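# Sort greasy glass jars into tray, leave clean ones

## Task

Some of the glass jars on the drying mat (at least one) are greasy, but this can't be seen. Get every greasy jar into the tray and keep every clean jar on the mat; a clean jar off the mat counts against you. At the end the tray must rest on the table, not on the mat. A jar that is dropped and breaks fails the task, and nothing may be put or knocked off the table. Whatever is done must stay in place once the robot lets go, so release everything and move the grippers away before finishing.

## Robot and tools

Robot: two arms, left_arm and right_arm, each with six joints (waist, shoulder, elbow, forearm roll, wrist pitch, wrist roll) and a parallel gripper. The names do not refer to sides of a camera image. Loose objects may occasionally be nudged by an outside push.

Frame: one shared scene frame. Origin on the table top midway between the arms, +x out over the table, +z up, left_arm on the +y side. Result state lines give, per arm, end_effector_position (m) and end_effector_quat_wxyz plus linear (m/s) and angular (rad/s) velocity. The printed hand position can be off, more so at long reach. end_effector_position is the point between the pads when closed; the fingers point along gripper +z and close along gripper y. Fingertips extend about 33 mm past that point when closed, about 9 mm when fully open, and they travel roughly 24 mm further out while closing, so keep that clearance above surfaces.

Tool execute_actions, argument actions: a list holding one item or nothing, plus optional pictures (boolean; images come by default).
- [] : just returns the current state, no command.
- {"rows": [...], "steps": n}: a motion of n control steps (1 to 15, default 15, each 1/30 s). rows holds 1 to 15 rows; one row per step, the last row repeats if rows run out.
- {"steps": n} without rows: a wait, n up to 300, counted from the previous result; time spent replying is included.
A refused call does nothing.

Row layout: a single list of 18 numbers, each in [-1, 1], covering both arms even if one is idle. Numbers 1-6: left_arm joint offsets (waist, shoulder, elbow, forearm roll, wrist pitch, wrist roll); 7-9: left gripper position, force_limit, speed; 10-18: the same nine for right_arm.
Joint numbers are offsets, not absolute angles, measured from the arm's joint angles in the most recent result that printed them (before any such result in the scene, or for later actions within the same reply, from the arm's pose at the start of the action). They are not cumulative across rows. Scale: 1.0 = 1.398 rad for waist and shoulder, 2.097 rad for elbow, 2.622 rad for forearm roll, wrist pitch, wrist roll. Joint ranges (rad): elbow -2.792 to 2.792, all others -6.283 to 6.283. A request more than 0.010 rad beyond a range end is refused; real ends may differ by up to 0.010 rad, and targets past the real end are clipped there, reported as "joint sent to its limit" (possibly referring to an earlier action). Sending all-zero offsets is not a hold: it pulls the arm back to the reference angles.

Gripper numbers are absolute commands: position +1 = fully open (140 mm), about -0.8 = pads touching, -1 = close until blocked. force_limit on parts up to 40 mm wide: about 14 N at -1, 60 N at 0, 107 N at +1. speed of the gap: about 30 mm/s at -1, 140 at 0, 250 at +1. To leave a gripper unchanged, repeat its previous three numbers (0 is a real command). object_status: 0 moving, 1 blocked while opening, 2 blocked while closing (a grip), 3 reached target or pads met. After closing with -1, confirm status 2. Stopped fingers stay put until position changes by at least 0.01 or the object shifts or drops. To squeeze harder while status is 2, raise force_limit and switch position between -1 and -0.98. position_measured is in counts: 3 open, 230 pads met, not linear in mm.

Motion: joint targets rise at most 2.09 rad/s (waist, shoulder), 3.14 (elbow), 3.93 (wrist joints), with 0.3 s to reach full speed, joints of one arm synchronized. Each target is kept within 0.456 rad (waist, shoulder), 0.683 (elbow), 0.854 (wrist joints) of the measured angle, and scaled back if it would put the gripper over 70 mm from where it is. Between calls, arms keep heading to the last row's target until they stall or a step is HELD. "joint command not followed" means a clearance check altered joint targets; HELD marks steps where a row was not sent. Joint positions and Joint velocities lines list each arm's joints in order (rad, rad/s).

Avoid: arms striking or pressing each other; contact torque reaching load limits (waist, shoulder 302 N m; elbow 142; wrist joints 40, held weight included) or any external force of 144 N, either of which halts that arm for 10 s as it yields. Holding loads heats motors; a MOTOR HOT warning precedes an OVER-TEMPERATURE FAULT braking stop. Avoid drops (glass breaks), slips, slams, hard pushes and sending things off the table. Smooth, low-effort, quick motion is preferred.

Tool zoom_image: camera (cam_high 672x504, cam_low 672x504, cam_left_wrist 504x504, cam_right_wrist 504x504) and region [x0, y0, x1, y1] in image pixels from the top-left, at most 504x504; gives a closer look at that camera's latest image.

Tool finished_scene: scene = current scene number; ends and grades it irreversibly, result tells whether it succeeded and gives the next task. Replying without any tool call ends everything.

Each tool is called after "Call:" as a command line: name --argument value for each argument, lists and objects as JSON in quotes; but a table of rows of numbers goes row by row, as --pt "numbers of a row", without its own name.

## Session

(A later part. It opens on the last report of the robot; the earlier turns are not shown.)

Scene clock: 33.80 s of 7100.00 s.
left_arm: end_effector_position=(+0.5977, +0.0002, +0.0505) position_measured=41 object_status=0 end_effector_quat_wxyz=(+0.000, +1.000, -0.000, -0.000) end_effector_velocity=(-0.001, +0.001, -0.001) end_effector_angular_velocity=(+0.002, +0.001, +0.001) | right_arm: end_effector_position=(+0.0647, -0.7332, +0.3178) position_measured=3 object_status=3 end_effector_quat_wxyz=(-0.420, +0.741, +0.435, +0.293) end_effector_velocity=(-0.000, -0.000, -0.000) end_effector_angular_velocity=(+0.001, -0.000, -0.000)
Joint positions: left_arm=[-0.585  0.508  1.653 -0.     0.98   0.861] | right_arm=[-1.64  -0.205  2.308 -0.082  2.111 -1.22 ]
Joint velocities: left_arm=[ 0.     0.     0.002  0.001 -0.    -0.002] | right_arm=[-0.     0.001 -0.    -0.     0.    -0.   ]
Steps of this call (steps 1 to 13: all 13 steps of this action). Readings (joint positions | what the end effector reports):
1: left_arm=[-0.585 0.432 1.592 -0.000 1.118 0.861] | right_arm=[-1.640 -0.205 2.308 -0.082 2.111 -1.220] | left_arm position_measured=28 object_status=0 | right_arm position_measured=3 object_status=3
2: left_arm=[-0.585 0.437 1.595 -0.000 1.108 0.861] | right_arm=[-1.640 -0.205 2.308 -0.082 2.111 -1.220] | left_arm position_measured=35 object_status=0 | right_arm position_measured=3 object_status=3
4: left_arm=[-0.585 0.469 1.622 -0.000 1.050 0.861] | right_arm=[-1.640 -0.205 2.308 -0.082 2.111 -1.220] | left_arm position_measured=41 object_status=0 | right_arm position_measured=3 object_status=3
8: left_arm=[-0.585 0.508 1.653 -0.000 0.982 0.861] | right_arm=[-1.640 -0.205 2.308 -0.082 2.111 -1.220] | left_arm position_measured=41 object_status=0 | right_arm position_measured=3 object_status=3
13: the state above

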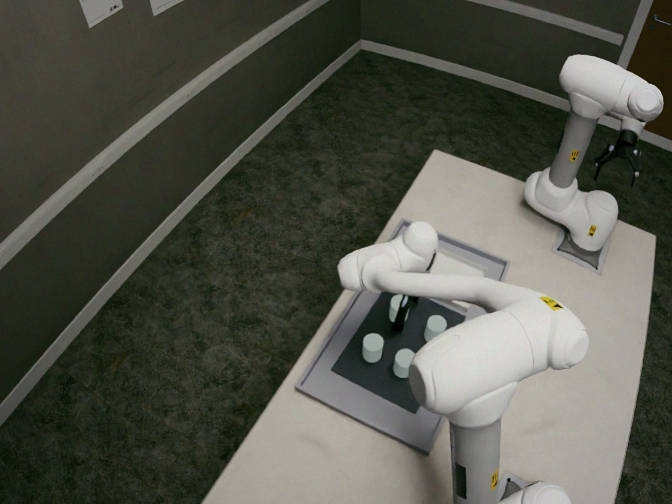

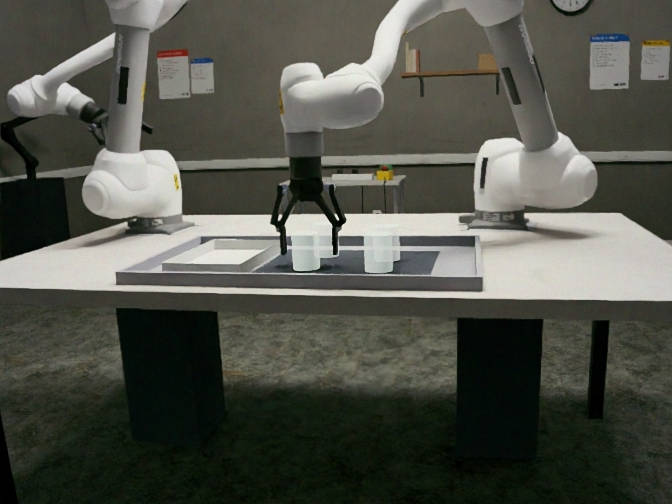

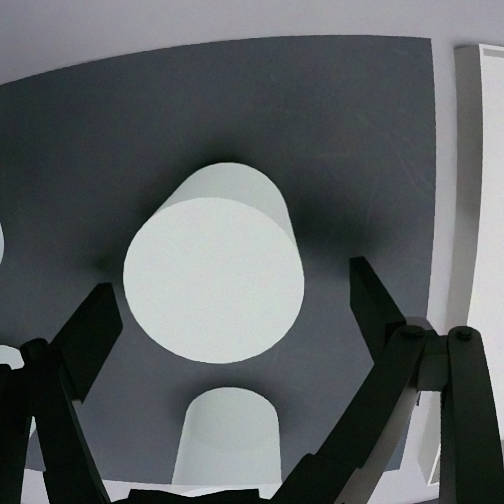

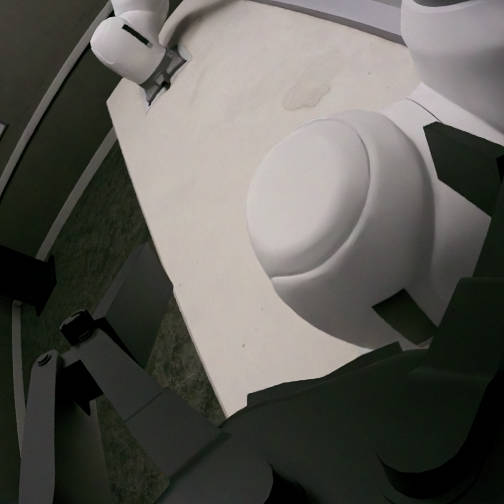

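Call:
execute_actions --actions '[{"rows":[[0,0,0,0,0,0,-0.2,-1,-0.7,0,0,0,0,0,0,1,0,0]]}]' --pictures false

Call:
execute_actions --actions '[{"steps":26}]' --pictures false

Call:
execute_actions --actions '[{"rows":[[0,0,0,0,0,0,0.7,-1,0.5,0,0,0,0,0,0,1,0,0]],"steps":10}]' --pictures false

Call:
execute_actions --actions '[{"rows":[[-0.0844,-0.108,0.1135,0,-0.0331,-0.0446,0.7,-1,0.5,0,0,0,0,0,0,1,0,0]]}]'

Call:
execute_actions --actions '[{"rows":[[0,0,0,0,0,0,-0.2,-1,-0.7,0,0,0,0,0,0,1,0,0]]}]' --pictures false

Call:
execute_actions --actions '[{"steps":26}]'

Scene clock: 52.90 s of 7100.00 s.
left_arm: end_effector_position=(+0.5976, +0.0003, +0.0505) position_measured=87 object_status=0 end_effector_quat_wxyz=(+0.000, +1.000, -0.000, +0.000) end_effector_velocity=(+0.002, -0.002, +0.002) end_effector_angular_velocity=(-0.003, -0.003, +0.001) | right_arm: end_effector_position=(+0.0647, -0.7332, +0.3178) position_measured=3 object_status=3 end_effector_quat_wxyz=(-0.420, +0.741, +0.435, +0.293) end_effector_velocity=(-0.000, +0.000, -0.000) end_effector_angular_velocity=(+0.000, +0.000, -0.001)
Joint positions: left_arm=[-0.585  0.508  1.653 -0.     0.98   0.861] | right_arm=[-1.64  -0.205  2.308 -0.082  2.111 -1.22 ]
Joint velocities: left_arm=[-0.    -0.001 -0.003 -0.001 -0.001 -0.001] | right_arm=[-0.001 -0.     0.001 -0.     0.     0.   ]
Steps of this call (steps 1 to 15: the robot went on to your last target; steps 16 to 90: nothing new was sent; then 15.60 s passed at rest; steps 91 to 105: all 15 steps of this action). Readings (joint positions | what the end effector reports):
91: left_arm=[-0.585 0.508 1.653 -0.000 0.980 0.861] | right_arm=[-1.640 -0.205 2.308 -0.082 2.111 -1.220] | left_arm position_measured=41 object_status=0 | right_arm position_measured=3 object_status=3
92: left_arm=[-0.585 0.508 1.653 -0.000 0.980 0.861] | right_arm=[-1.640 -0.205 2.308 -0.082 2.111 -1.220] | left_arm position_measured=43 object_status=0 | right_arm position_measured=3 object_status=3
94: left_arm=[-0.585 0.508 1.653 -0.000 0.980 0.861] | right_arm=[-1.640 -0.205 2.308 -0.082 2.111 -1.220] | left_arm position_measured=50 object_status=0 | right_arm position_measured=3 object_status=3
98: left_arm=[-0.585 0.508 1.653 -0.000 0.980 0.861] | right_arm=[-1.640 -0.205 2.308 -0.082 2.111 -1.220] | left_arm position_measured=63 object_status=0 | right_arm position_measured=3 object_status=3
105: the state above

Scene clock: 53.77 s of 7100.00 s.
left_arm: end_effector_position=(+0.5977, +0.0002, +0.0506) position_measured=154 object_status=3 end_effector_quat_wxyz=(+0.000, +1.000, -0.000, +0.000) end_effector_velocity=(+0.001, -0.001, +0.001) end_effector_angular_velocity=(-0.002, -0.002, -0.000) | right_arm: end_effector_position=(+0.0647, -0.7332, +0.3178) position_measured=3 object_status=3 end_effector_quat_wxyz=(-0.420, +0.741, +0.435, +0.293) end_effector_velocity=(-0.000, -0.000, -0.000) end_effector_angular_velocity=(-0.001, -0.000, -0.001)
Joint positions: left_arm=[-0.585  0.508  1.653 -0.     0.98   0.861] | right_arm=[-1.64  -0.205  2.308 -0.082  2.111 -1.22 ]
Joint velocities: left_arm=[ 0.    -0.001 -0.001 -0.    -0.001  0.001] | right_arm=[-0.001 -0.    -0.     0.    -0.    -0.   ]
Steps of this call (steps 1 to 15: the robot went on to your last target; steps 16 to 26: nothing new was sent). Readings (joint positions | what the end effector reports):
1: left_arm=[-0.585 0.508 1.653 -0.000 0.980 0.861] | right_arm=[-1.640 -0.205 2.308 -0.082 2.111 -1.220] | left_arm position_measured=90 object_status=0 | right_arm position_measured=3 object_status=3
2: left_arm=[-0.585 0.508 1.653 -0.000 0.980 0.861] | right_arm=[-1.640 -0.205 2.308 -0.082 2.111 -1.220] | left_arm position_measured=94 object_status=0 | right_arm position_measured=3 object_status=3
4: left_arm=[-0.585 0.508 1.653 -0.000 0.980 0.861] | right_arm=[-1.640 -0.205 2.308 -0.082 2.111 -1.220] | left_arm position_measured=101 object_status=0 | right_arm position_measured=3 object_status=3
8: left_arm=[-0.585 0.508 1.653 -0.000 0.980 0.861] | right_arm=[-1.640 -0.205 2.308 -0.082 2.111 -1.220] | left_arm position_measured=114 object_status=0 | right_arm position_measured=3 object_status=3
26: the state above
All arms were judged still, so your last target was given up. Only a new action makes them travel on or press farther. Fingers that are still opening or closing keep moving.

Scene clock: 54.10 s of 7100.00 s.
left_arm: end_effector_position=(+0.5977, +0.0002, +0.0506) position_measured=63 object_status=0 end_effector_quat_wxyz=(+0.000, +1.000, -0.000, +0.000) end_effector_velocity=(-0.001, +0.001, -0.001) end_effector_angular_velocity=(+0.002, +0.001, +0.001) | right_arm: end_effector_position=(+0.0647, -0.7332, +0.3178) position_measured=3 object_status=3 end_effector_quat_wxyz=(-0.420, +0.741, +0.435, +0.293) end_effector_velocity=(-0.000, -0.000, +0.000) end_effector_angular_velocity=(-0.001, +0.000, -0.000)
Joint positions: left_arm=[-0.585  0.508  1.653 -0.     0.98   0.861] | right_arm=[-1.64  -0.205  2.308 -0.082  2.111 -1.22 ]
Joint velocities: left_arm=[-0.    -0.     0.002  0.     0.    -0.001] | right_arm=[-0.    -0.001 -0.001 -0.     0.    -0.   ]
Steps of this call (steps 1 to 10: all 10 steps of this action). Readings (joint positions | what the end effector reports):
1: left_arm=[-0.585 0.508 1.653 -0.000 0.980 0.861] | right_arm=[-1.640 -0.205 2.308 -0.082 2.111 -1.220] | left_arm position_measured=154 object_status=0 | right_arm position_measured=3 object_status=3
2: left_arm=[-0.585 0.508 1.653 -0.000 0.980 0.861] | right_arm=[-1.640 -0.205 2.308 -0.082 2.111 -1.220] | left_arm position_measured=147 object_status=0 | right_arm position_measured=3 object_status=3
4: left_arm=[-0.585 0.508 1.653 -0.000 0.980 0.861] | right_arm=[-1.640 -0.205 2.308 -0.082 2.111 -1.220] | left_arm position_measured=126 object_status=0 | right_arm position_measured=3 object_status=3
8: left_arm=[-0.585 0.508 1.653 -0.000 0.980 0.861] | right_arm=[-1.640 -0.205 2.308 -0.082 2.111 -1.220] | left_arm position_measured=84 object_status=0 | right_arm position_measured=3 object_status=3
10: the state above

Scene clock: 54.60 s of 7100.00 s.
left_arm: end_effector_position=(+0.4609, +0.0164, +0.0506) position_measured=41 object_status=3 end_effector_quat_wxyz=(+0.000, +1.000, -0.001, -0.000) end_effector_velocity=(-0.002, +0.001, -0.000) end_effector_angular_velocity=(+0.002, +0.002, -0.000) | right_arm: end_effector_position=(+0.0647, -0.7332, +0.3178) position_measured=3 object_status=3 end_effector_quat_wxyz=(-0.420, +0.741, +0.435, +0.293) end_effector_velocity=(+0.000, +0.000, -0.000) end_effector_angular_velocity=(-0.000, -0.000, -0.001)
Joint positions: left_arm=[-0.703  0.357  1.891 -0.     0.894  0.744] | right_arm=[-1.64  -0.205  2.308 -0.082  2.111 -1.22 ]
Joint velocities: left_arm=[-0.001 -0.001  0.002 -0.     0.001 -0.001] | right_arm=[-0.001 -0.001  0.     0.    -0.    -0.   ]
Steps of this call (steps 1 to 15: all 15 steps of this action). Readings (joint positions | what the end effector reports):
1: left_arm=[-0.585 0.508 1.653 -0.000 0.980 0.861] | right_arm=[-1.640 -0.205 2.308 -0.082 2.111 -1.220] | left_arm position_measured=52 object_status=0 | right_arm position_measured=3 object_status=3
2: left_arm=[-0.589 0.503 1.661 -0.000 0.977 0.856] | right_arm=[-1.640 -0.205 2.308 -0.082 2.111 -1.220] | left_arm position_measured=43 object_status=0 | right_arm position_measured=3 object_status=3
4: left_arm=[-0.615 0.471 1.713 -0.000 0.959 0.831] | right_arm=[-1.640 -0.205 2.308 -0.082 2.111 -1.220] | left_arm position_measured=41 object_status=0 | right_arm position_measured=3 object_status=3
8: left_arm=[-0.678 0.389 1.841 -0.000 0.912 0.769] | right_arm=[-1.640 -0.205 2.308 -0.082 2.111 -1.220] | left_arm position_measured=41 object_status=3 | right_arm position_measured=3 object_status=3
15: the state above

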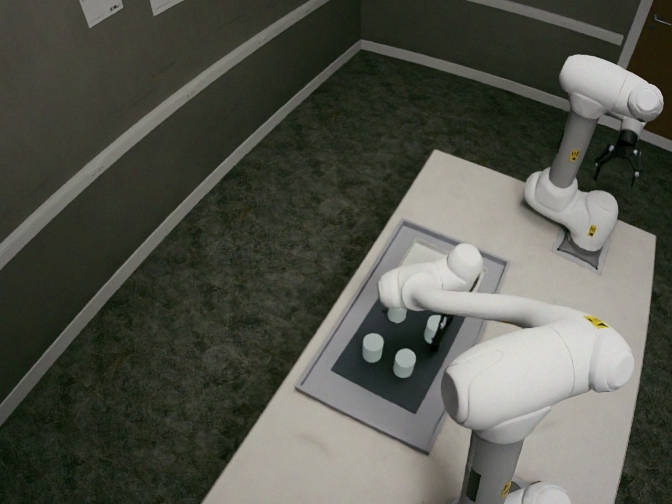

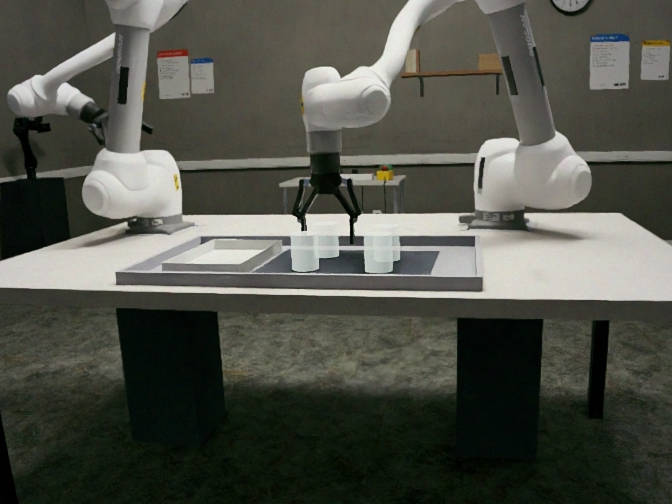

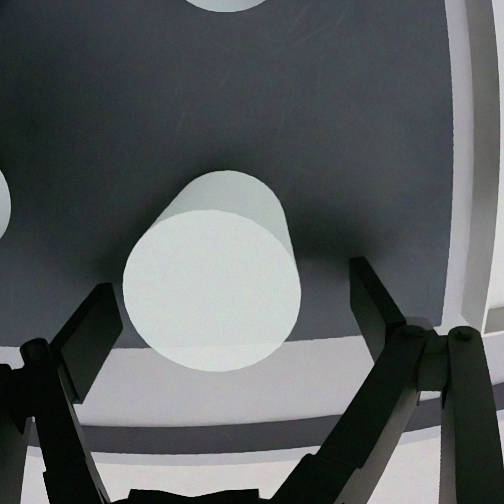

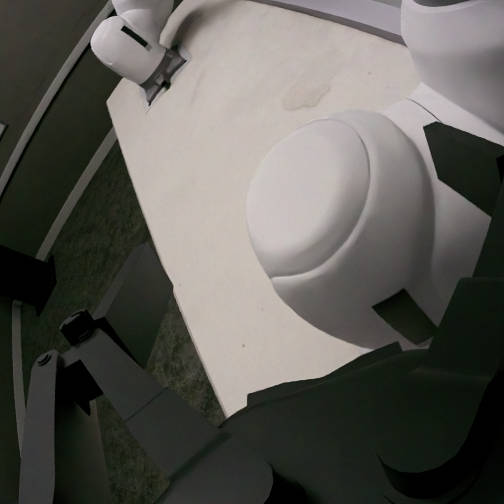

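Scene clock: 55.10 s of 7100.00 s.
left_arm: end_effector_position=(+0.4609, +0.0164, +0.0506) position_measured=87 object_status=0 end_effector_quat_wxyz=(+0.000, +1.000, -0.001, -0.000) end_effector_velocity=(-0.000, +0.000, -0.000) end_effector_angular_velocity=(+0.000, +0.000, +0.001) | right_arm: end_effector_position=(+0.0647, -0.7332, +0.3178) position_measured=3 object_status=3 end_effector_quat_wxyz=(-0.420, +0.741, +0.435, +0.293) end_effector_velocity=(+0.000, +0.000, -0.000) end_effector_angular_velocity=(+0.001, -0.000, +0.000)
Joint positions: left_arm=[-0.703  0.357  1.891 -0.     0.894  0.744] | right_arm=[-1.64  -0.205  2.308 -0.082  2.111 -1.22 ]
Joint velocities: left_arm=[ 0.     0.    -0.     0.     0.001 -0.001] | right_arm=[-0.     0.001  0.001 -0.    -0.    -0.   ]
Steps of this call (steps 1 to 15: all 15 steps of this action). Readings (joint positions | what the end effector reports):
1: left_arm=[-0.703 0.357 1.891 -0.000 0.894 0.744] | right_arm=[-1.640 -0.205 2.308 -0.082 2.111 -1.220] | left_arm position_measured=41 object_status=0 | right_arm position_measured=3 object_status=3
2: left_arm=[-0.703 0.357 1.891 -0.000 0.894 0.744] | right_arm=[-1.640 -0.205 2.308 -0.082 2.111 -1.220] | left_arm position_measured=43 object_status=0 | right_arm position_measured=3 object_status=3
4: left_arm=[-0.703 0.357 1.891 -0.000 0.894 0.744] | right_arm=[-1.640 -0.205 2.308 -0.082 2.111 -1.220] | left_arm position_measured=50 object_status=0 | right_arm position_measured=3 object_status=3
8: left_arm=[-0.703 0.357 1.891 -0.000 0.894 0.744] | right_arm=[-1.640 -0.205 2.308 -0.082 2.111 -1.220] | left_arm position_measured=63 object_status=0 | right_arm position_measured=3 object_status=3
15: the state above

Scene clock: 55.97 s of 7100.00 s.
left_arm: end_effector_position=(+0.4609, +0.0164, +0.0506) position_measured=142 object_status=2 end_effector_quat_wxyz=(+0.000, +1.000, -0.001, -0.000) end_effector_velocity=(+0.000, -0.000, +0.000) end_effector_angular_velocity=(-0.001, -0.001, +0.000) | right_arm: end_effector_position=(+0.0647, -0.7332, +0.3178) position_measured=3 object_status=3 end_effector_quat_wxyz=(-0.420, +0.741, +0.435, +0.293) end_effector_velocity=(+0.000, +0.000, -0.000) end_effector_angular_velocity=(-0.001, +0.000, +0.001)
Joint positions: left_arm=[-0.703  0.357  1.891 -0.     0.894  0.744] | right_arm=[-1.64  -0.205  2.308 -0.082  2.111 -1.22 ]
Joint velocities: left_arm=[ 0.    -0.001 -0.    -0.    -0.001  0.   ] | right_arm=[ 0.001 -0.001  0.    -0.    -0.     0.   ]
Steps of this call (steps 1 to 15: the robot went on to your last target; steps 16 to 26: nothing new was sent). Readings (joint positions | what the end effector reports):
1: left_arm=[-0.703 0.357 1.891 -0.000 0.894 0.744] | right_arm=[-1.640 -0.205 2.308 -0.082 2.111 -1.220] | left_arm position_measured=90 object_status=0 | right_arm position_measured=3 object_status=3
2: left_arm=[-0.703 0.357 1.891 -0.000 0.894 0.744] | right_arm=[-1.640 -0.205 2.308 -0.082 2.111 -1.220] | left_arm position_measured=94 object_status=0 | right_arm position_measured=3 object_status=3
4: left_arm=[-0.703 0.357 1.891 -0.000 0.894 0.744] | right_arm=[-1.640 -0.205 2.308 -0.082 2.111 -1.220] | left_arm position_measured=101 object_status=0 | right_arm position_measured=3 object_status=3
8: left_arm=[-0.703 0.357 1.891 -0.000 0.894 0.744] | right_arm=[-1.640 -0.205 2.308 -0.082 2.111 -1.220] | left_arm position_measured=114 object_status=0 | right_arm position_measured=3 object_status=3
26: the state above
All arms were judged still, so your last target was given up. Only a new action makes them travel on or press farther. Fingers that are still opening or closing keep moving.

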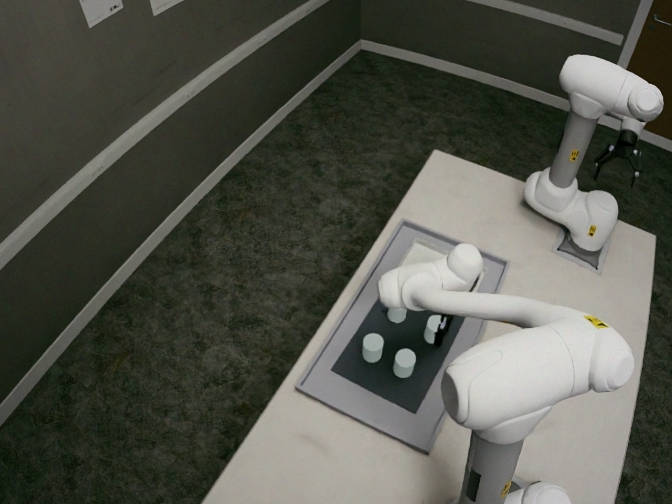

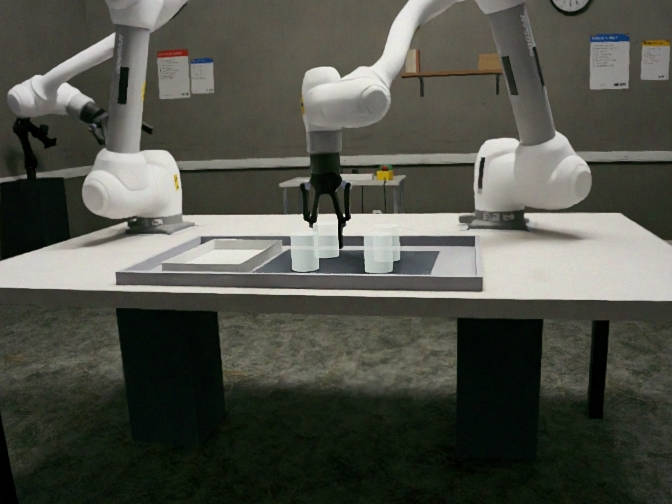

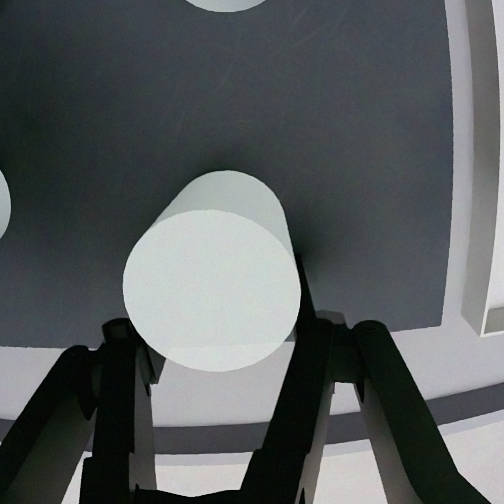

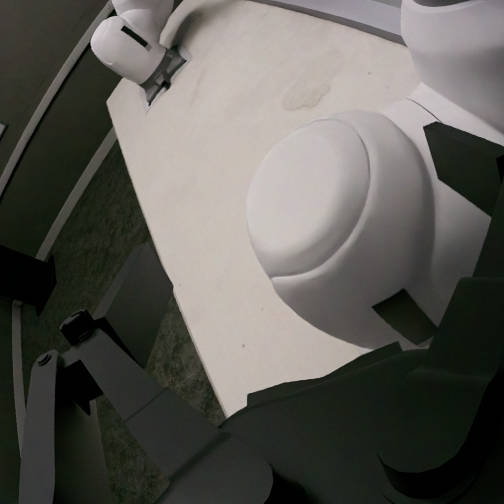

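Call:
execute_actions --actions '[{"rows":[[0,0,0,0,0,0,0.7,-1,0.5,0,0,0,0,0,0,1,0,0]],"steps":10}]'

Scene clock: 77.57 s of 7100.00 s.
left_arm: end_effector_position=(+0.4609, +0.0164, +0.0506) position_measured=51 object_status=0 end_effector_quat_wxyz=(+0.000, +1.000, -0.001, -0.000) end_effector_velocity=(-0.000, +0.000, -0.000) end_effector_angular_velocity=(+0.000, +0.000, +0.002) | right_arm: end_effector_position=(+0.0647, -0.7332, +0.3178) position_measured=3 object_status=3 end_effector_quat_wxyz=(-0.420, +0.741, +0.435, +0.293) end_effector_velocity=(+0.000, +0.000, -0.000) end_effector_angular_velocity=(-0.001, +0.000, +0.000)
Joint positions: left_arm=[-0.703  0.357  1.891 -0.     0.894  0.744] | right_arm=[-1.64  -0.205  2.308 -0.082  2.111 -1.22 ]
Joint velocities: left_arm=[-0.    -0.     0.001 -0.    -0.    -0.001] | right_arm=[ 0.    -0.001  0.001 -0.    -0.    -0.   ]
Steps of this call (steps 1 to 90: nothing new was sent; then 18.27 s passed at rest; steps 91 to 100: all 10 steps of this action). Readings (joint positions | what the end effector reports):
91: left_arm=[-0.703 0.357 1.891 -0.000 0.894 0.744] | right_arm=[-1.640 -0.205 2.308 -0.082 2.111 -1.220] | left_arm position_measured=142 object_status=0 | right_arm position_measured=3 object_status=3
92: left_arm=[-0.703 0.357 1.891 -0.000 0.894 0.744] | right_arm=[-1.640 -0.205 2.308 -0.082 2.111 -1.220] | left_arm position_measured=140 object_status=0 | right_arm position_measured=3 object_status=3
94: left_arm=[-0.703 0.357 1.891 -0.000 0.894 0.744] | right_arm=[-1.640 -0.205 2.308 -0.082 2.111 -1.220] | left_arm position_measured=114 object_status=0 | right_arm position_measured=3 object_status=3
98: left_arm=[-0.703 0.357 1.891 -0.000 0.894 0.744] | right_arm=[-1.640 -0.205 2.308 -0.082 2.111 -1.220] | left_arm position_measured=72 object_status=0 | right_arm position_measured=3 object_status=3
100: the state above

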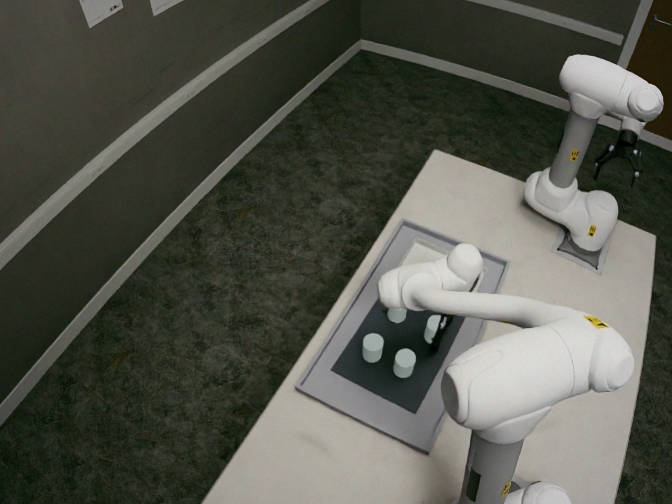

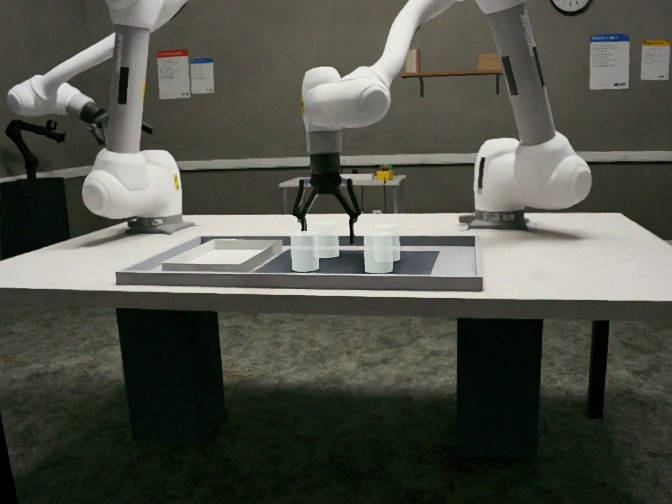

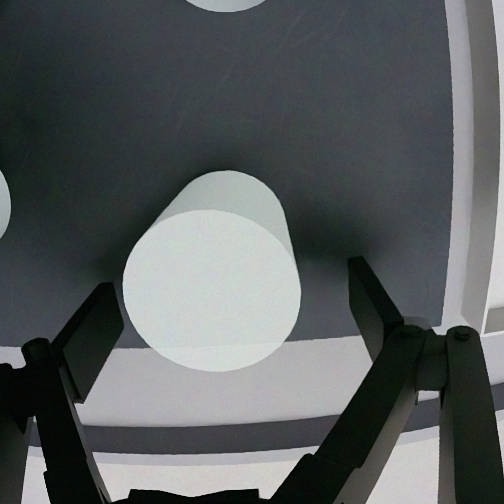

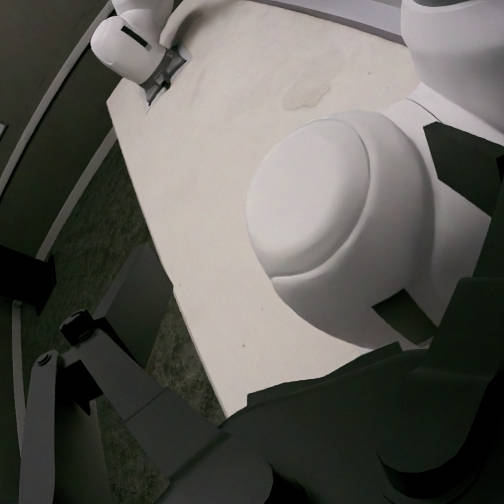

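Call:
execute_actions --actions '[{"rows":[[-0.0036,-0.003,0.003,0,-0.0008,-0.0019,0.7,-1,0.5,0,0,0,0,0,0,1,0,0]],"steps":10}]'

Call:
execute_actions --actions '[{"rows":[[0,0,0,0,0,0,-0.2,-1,-0.7,0,0,0,0,0,0,1,0,0]],"steps":15}]' --pictures false

Call:
execute_actions --actions '[{"steps":30}]'

Scene clock: 86.13 s of 7100.00 s.
left_arm: end_effector_position=(+0.4565, +0.0164, +0.0506) position_measured=41 object_status=3 end_effector_quat_wxyz=(+0.000, +1.000, -0.001, -0.000) end_effector_velocity=(-0.001, +0.000, -0.000) end_effector_angular_velocity=(+0.000, +0.001, +0.001) | right_arm: end_effector_position=(+0.0647, -0.7332, +0.3178) position_measured=3 object_status=3 end_effector_quat_wxyz=(-0.420, +0.741, +0.435, +0.293) end_effector_velocity=(+0.000, +0.000, -0.000) end_effector_angular_velocity=(+0.001, -0.000, +0.000)
Joint positions: left_arm=[-0.708  0.353  1.897 -0.     0.892  0.739] | right_arm=[-1.64  -0.205  2.308 -0.082  2.111 -1.22 ]
Joint velocities: left_arm=[-0.    -0.     0.001 -0.     0.    -0.001] | right_arm=[0.    0.    0.001 0.    0.    0.   ]
Steps of this call (steps 1 to 15: the robot went on to your last target; steps 16 to 90: nothing new was sent; then 5.23 s passed at rest; steps 91 to 100: all 10 steps of this action). Readings (joint positions | what the end effector reports):
91: left_arm=[-0.703 0.357 1.891 -0.000 0.894 0.744] | right_arm=[-1.640 -0.205 2.308 -0.082 2.111 -1.220] | left_arm position_measured=41 object_status=3 | right_arm position_measured=3 object_status=3
92: left_arm=[-0.706 0.355 1.894 -0.000 0.893 0.741] | right_arm=[-1.640 -0.205 2.308 -0.082 2.111 -1.220] | left_arm position_measured=41 object_status=3 | right_arm position_measured=3 object_status=3
94: left_arm=[-0.708 0.353 1.897 -0.000 0.892 0.739] | right_arm=[-1.640 -0.205 2.308 -0.082 2.111 -1.220] | left_arm position_measured=41 object_status=3 | right_arm position_measured=3 object_status=3
98: left_arm=[-0.708 0.353 1.897 -0.000 0.892 0.739] | right_arm=[-1.640 -0.205 2.308 -0.082 2.111 -1.220] | left_arm position_measured=41 object_status=3 | right_arm position_measured=3 object_status=3
100: the state above

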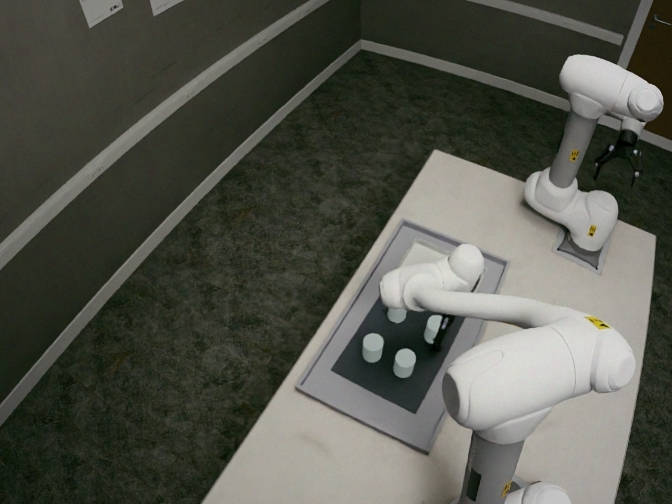

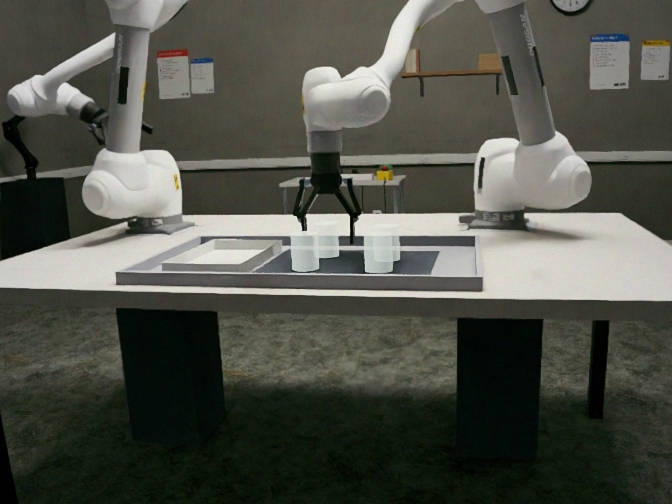

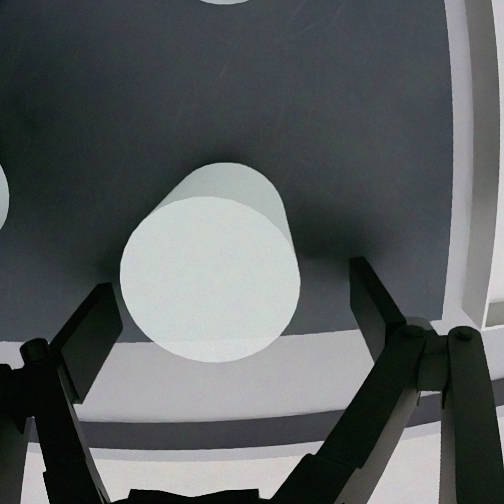

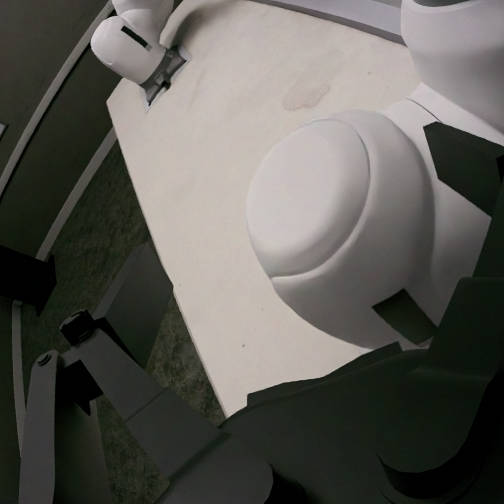

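Scene clock: 86.63 s of 7100.00 s.
left_arm: end_effector_position=(+0.4565, +0.0164, +0.0506) position_measured=87 object_status=0 end_effector_quat_wxyz=(+0.000, +1.000, -0.001, -0.000) end_effector_velocity=(+0.000, -0.001, +0.000) end_effector_angular_velocity=(-0.001, -0.001, -0.000) | right_arm: end_effector_position=(+0.0647, -0.7332, +0.3178) position_measured=3 object_status=3 end_effector_quat_wxyz=(-0.420, +0.741, +0.435, +0.293) end_effector_velocity=(-0.000, -0.000, +0.000) end_effector_angular_velocity=(+0.000, -0.000, +0.000)
Joint positions: left_arm=[-0.708  0.353  1.897 -0.     0.892  0.739] | right_arm=[-1.64  -0.205  2.308 -0.082  2.111 -1.22 ]
Joint velocities: left_arm=[ 0.     0.    -0.001 -0.    -0.001  0.   ] | right_arm=[ 0.     0.001 -0.001  0.     0.    -0.   ]
Steps of this call (steps 1 to 15: all 15 steps of this action). Readings (joint positions | what the end effector reports):
1: left_arm=[-0.708 0.353 1.897 -0.000 0.892 0.739] | right_arm=[-1.640 -0.205 2.308 -0.082 2.111 -1.220] | left_arm position_measured=41 object_status=0 | right_arm position_measured=3 object_status=3
2: left_arm=[-0.708 0.353 1.897 -0.000 0.892 0.739] | right_arm=[-1.640 -0.205 2.308 -0.082 2.111 -1.220] | left_arm position_measured=43 object_status=0 | right_arm position_measured=3 object_status=3
4: left_arm=[-0.708 0.353 1.897 -0.000 0.892 0.739] | right_arm=[-1.640 -0.205 2.308 -0.082 2.111 -1.220] | left_arm position_measured=50 object_status=0 | right_arm position_measured=3 object_status=3
8: left_arm=[-0.708 0.353 1.897 -0.000 0.892 0.739] | right_arm=[-1.640 -0.205 2.308 -0.082 2.111 -1.220] | left_arm position_measured=63 object_status=0 | right_arm position_measured=3 object_status=3
15: the state above

Scene clock: 87.63 s of 7100.00 s.
left_arm: end_effector_position=(+0.4565, +0.0164, +0.0506) position_measured=149 object_status=2 end_effector_quat_wxyz=(+0.000, +1.000, -0.001, -0.000) end_effector_velocity=(-0.000, -0.000, +0.000) end_effector_angular_velocity=(+0.000, +0.000, +0.001) | right_arm: end_effector_position=(+0.0647, -0.7332, +0.3178) position_measured=3 object_status=3 end_effector_quat_wxyz=(-0.420, +0.741, +0.435, +0.293) end_effector_velocity=(+0.000, +0.000, -0.000) end_effector_angular_velocity=(+0.001, -0.000, +0.000)
Joint positions: left_arm=[-0.708  0.353  1.897 -0.     0.892  0.739] | right_arm=[-1.64  -0.205  2.308 -0.082  2.111 -1.22 ]
Joint velocities: left_arm=[-0.    -0.    -0.    -0.     0.    -0.001] | right_arm=[ 0.     0.001  0.    -0.     0.     0.   ]
Steps of this call (steps 1 to 15: the robot went on to your last target; steps 16 to 30: nothing new was sent). Readings (joint positions | what the end effector reports):
1: left_arm=[-0.708 0.353 1.897 -0.000 0.892 0.739] | right_arm=[-1.640 -0.205 2.308 -0.082 2.111 -1.220] | left_arm position_measured=90 object_status=0 | right_arm position_measured=3 object_status=3
2: left_arm=[-0.708 0.353 1.897 -0.000 0.892 0.739] | right_arm=[-1.640 -0.205 2.308 -0.082 2.111 -1.220] | left_arm position_measured=94 object_status=0 | right_arm position_measured=3 object_status=3
4: left_arm=[-0.708 0.353 1.897 -0.000 0.892 0.739] | right_arm=[-1.640 -0.205 2.308 -0.082 2.111 -1.220] | left_arm position_measured=101 object_status=0 | right_arm position_measured=3 object_status=3
8: left_arm=[-0.708 0.353 1.897 -0.000 0.892 0.739] | right_arm=[-1.640 -0.205 2.308 -0.082 2.111 -1.220] | left_arm position_measured=114 object_status=0 | right_arm position_measured=3 object_status=3
30: the state above
All arms were judged still, so your last target was given up. Only a new action makes them travel on or press farther. Fingers that are still opening or closing keep moving.

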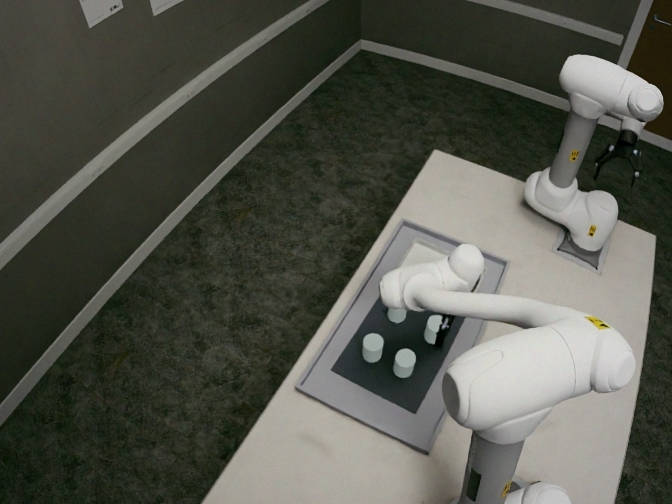

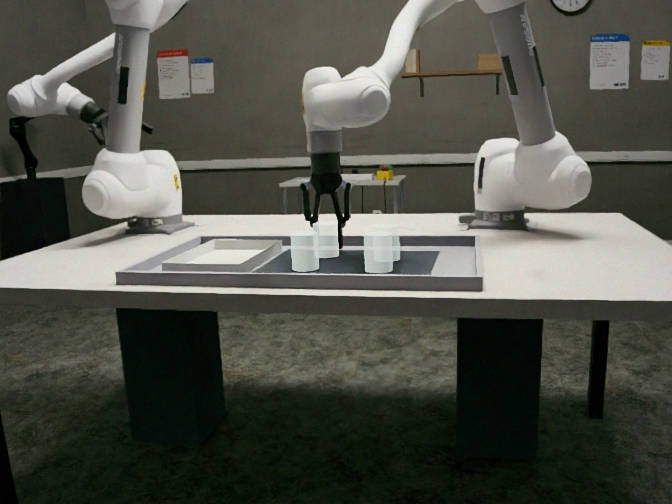

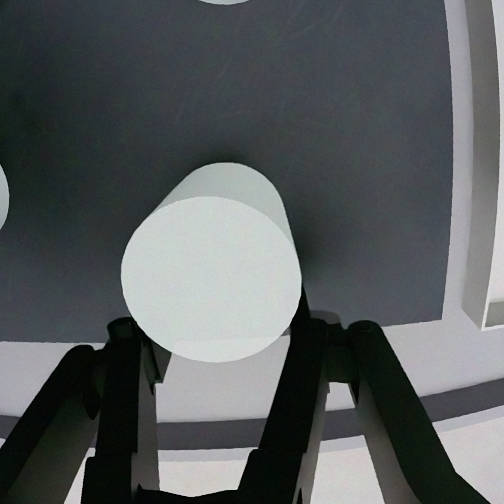

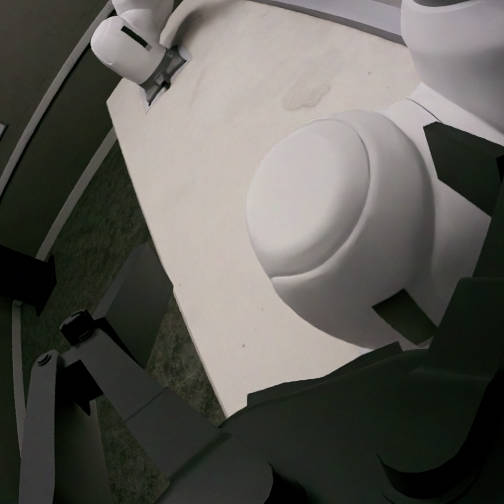

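Call:
execute_actions --actions '[{"rows":[[0,0,0,0,0,0,0.9,0.6,0.8,0,0,0,0,0,0,1,0,0]],"steps":12}]' --pictures false

Call:
execute_actions --actions '[{"rows":[[0.106,0.1348,-0.1433,0,0.0426,0.0564,0.9,0.6,0.8,0,0,0,0,0,0,1,0,0]],"steps":15}]' --pictures false

Call:
execute_actions --actions '[{"steps":5}]'

Scene clock: 101.33 s of 7100.00 s.
left_arm: end_effector_position=(+0.4565, +0.0164, +0.0505) position_measured=19 object_status=0 end_effector_quat_wxyz=(+0.000, +1.000, -0.001, -0.000) end_effector_velocity=(-0.001, +0.001, -0.000) end_effector_angular_velocity=(+0.000, +0.001, +0.000) | right_arm: end_effector_position=(+0.0647, -0.7332, +0.3178) position_measured=3 object_status=3 end_effector_quat_wxyz=(-0.420, +0.741, +0.435, +0.293) end_effector_velocity=(+0.000, -0.000, +0.000) end_effector_angular_velocity=(+0.001, -0.000, +0.001)
Joint positions: left_arm=[-0.708  0.353  1.897 -0.     0.892  0.739] | right_arm=[-1.64  -0.205  2.308 -0.082  2.111 -1.22 ]
Joint velocities: left_arm=[-0.    -0.001  0.001 -0.     0.    -0.   ] | right_arm=[ 0.001  0.001 -0.     0.     0.    -0.   ]
Steps of this call (steps 1 to 90: nothing new was sent; then 10.30 s passed at rest; steps 91 to 102: all 12 steps of this action). Readings (joint positions | what the end effector reports):
91: left_arm=[-0.708 0.353 1.897 -0.000 0.892 0.739] | right_arm=[-1.640 -0.205 2.308 -0.082 2.111 -1.220] | left_arm position_measured=149 object_status=0 | right_arm position_measured=3 object_status=3
92: left_arm=[-0.708 0.353 1.897 -0.000 0.892 0.739] | right_arm=[-1.640 -0.205 2.308 -0.082 2.111 -1.220] | left_arm position_measured=143 object_status=0 | right_arm position_measured=3 object_status=3
94: left_arm=[-0.708 0.353 1.897 -0.000 0.892 0.739] | right_arm=[-1.640 -0.205 2.308 -0.082 2.111 -1.220] | left_arm position_measured=116 object_status=0 | right_arm position_measured=3 object_status=3
98: left_arm=[-0.708 0.353 1.897 -0.000 0.892 0.739] | right_arm=[-1.640 -0.205 2.308 -0.082 2.111 -1.220] | left_arm position_measured=66 object_status=0 | right_arm position_measured=3 object_status=3
102: the state above

Scene clock: 101.83 s of 7100.00 s.
left_arm: end_effector_position=(+0.6285, -0.0002, +0.0508) position_measured=16 object_status=3 end_effector_quat_wxyz=(+0.000, +1.000, -0.001, -0.000) end_effector_velocity=(+0.003, -0.003, +0.004) end_effector_angular_velocity=(-0.003, -0.005, -0.003) | right_arm: end_effector_position=(+0.0647, -0.7332, +0.3178) position_measured=3 object_status=3 end_effector_quat_wxyz=(-0.420, +0.741, +0.435, +0.293) end_effector_velocity=(-0.000, +0.000, +0.000) end_effector_angular_velocity=(-0.002, +0.000, -0.000)
Joint positions: left_arm=[-0.56   0.541  1.597 -0.     1.003  0.887] | right_arm=[-1.64  -0.205  2.308 -0.082  2.111 -1.22 ]
Joint velocities: left_arm=[-0.    -0.    -0.008  0.     0.003  0.003] | right_arm=[-0.    -0.001 -0.     0.    -0.     0.   ]
Steps of this call (steps 1 to 15: all 15 steps of this action). Readings (joint positions | what the end effector reports):
1: left_arm=[-0.708 0.354 1.897 -0.000 0.892 0.739] | right_arm=[-1.640 -0.205 2.308 -0.082 2.111 -1.220] | left_arm position_measured=16 object_status=0 | right_arm position_measured=3 object_status=3
2: left_arm=[-0.704 0.359 1.889 -0.000 0.894 0.743] | right_arm=[-1.640 -0.205 2.308 -0.082 2.111 -1.220] | left_arm position_measured=16 object_status=0 | right_arm position_measured=3 object_status=3
4: left_arm=[-0.679 0.390 1.837 -0.000 0.914 0.769] | right_arm=[-1.640 -0.205 2.308 -0.082 2.111 -1.220] | left_arm position_measured=16 object_status=0 | right_arm position_measured=3 object_status=3
8: left_arm=[-0.615 0.472 1.707 -0.000 0.962 0.832] | right_arm=[-1.640 -0.205 2.308 -0.082 2.111 -1.220] | left_arm position_measured=16 object_status=3 | right_arm position_measured=3 object_status=3
15: the state above

Scene clock: 102.00 s of 7100.00 s.
left_arm: end_effector_position=(+0.6288, -0.0002, +0.0509) position_measured=16 object_status=3 end_effector_quat_wxyz=(+0.000, +1.000, -0.001, +0.000) end_effector_velocity=(+0.000, +0.000, -0.001) end_effector_angular_velocity=(-0.000, -0.000, -0.000) | right_arm: end_effector_position=(+0.0647, -0.7332, +0.3178) position_measured=3 object_status=3 end_effector_quat_wxyz=(-0.420, +0.741, +0.435, +0.293) end_effector_velocity=(+0.000, +0.000, -0.000) end_effector_angular_velocity=(-0.001, -0.000, +0.000)
Joint positions: left_arm=[-0.56   0.541  1.597 -0.     1.003  0.887] | right_arm=[-1.64  -0.205  2.308 -0.082  2.111 -1.22 ]
Joint velocities: left_arm=[ 0.     0.001  0.001  0.    -0.002  0.001] | right_arm=[ 0.    -0.001  0.    -0.    -0.    -0.   ]
Steps of this call (steps 1 to 5: the robot went on to your last target). Readings (joint positions | what the end effector reports):
1: left_arm=[-0.560 0.541 1.597 -0.000 1.003 0.887] | right_arm=[-1.640 -0.205 2.308 -0.082 2.111 -1.220] | left_arm position_measured=16 object_status=3 | right_arm position_measured=3 object_status=3
2: left_arm=[-0.560 0.541 1.597 -0.000 1.003 0.887] | right_arm=[-1.640 -0.205 2.308 -0.082 2.111 -1.220] | left_arm position_measured=16 object_status=3 | right_arm position_measured=3 object_status=3
4: left_arm=[-0.560 0.541 1.597 -0.000 1.003 0.887] | right_arm=[-1.640 -0.205 2.308 -0.082 2.111 -1.220] | left_arm position_measured=16 object_status=3 | right_arm position_measured=3 object_status=3
5: the state above

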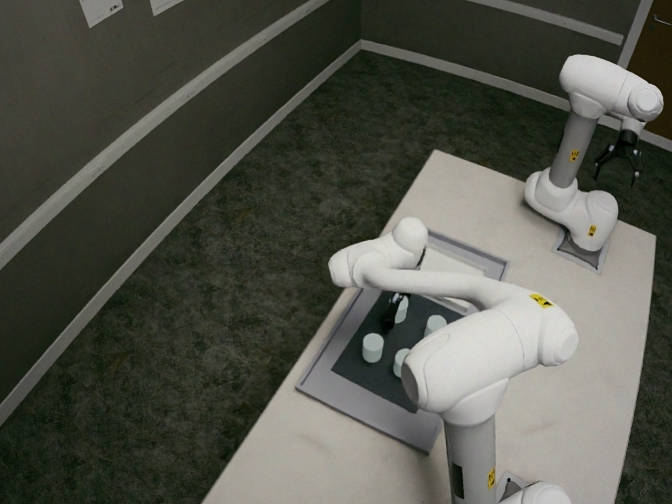

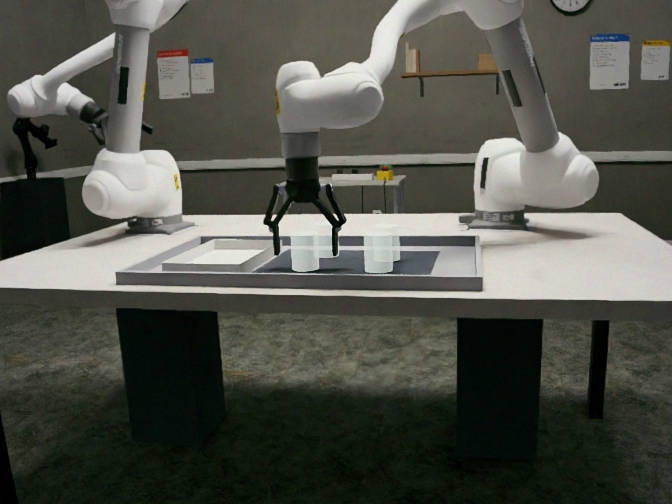

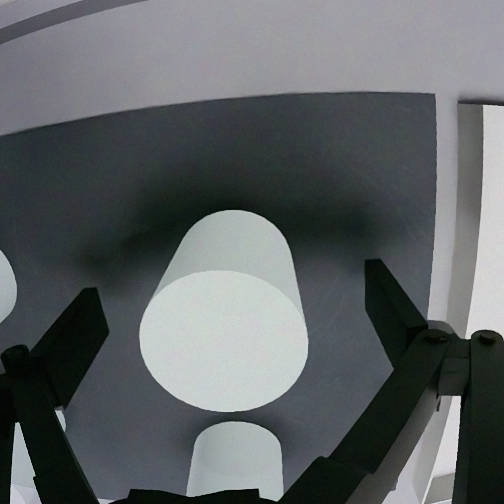

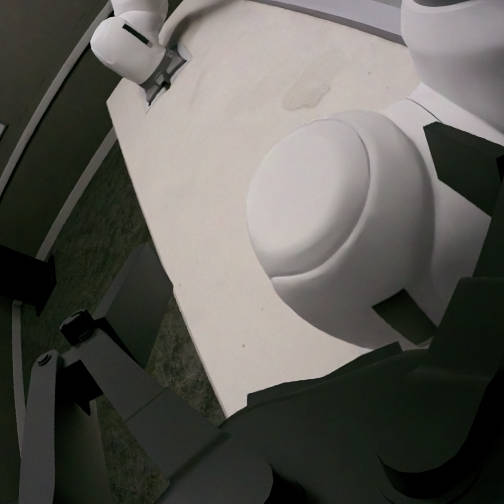

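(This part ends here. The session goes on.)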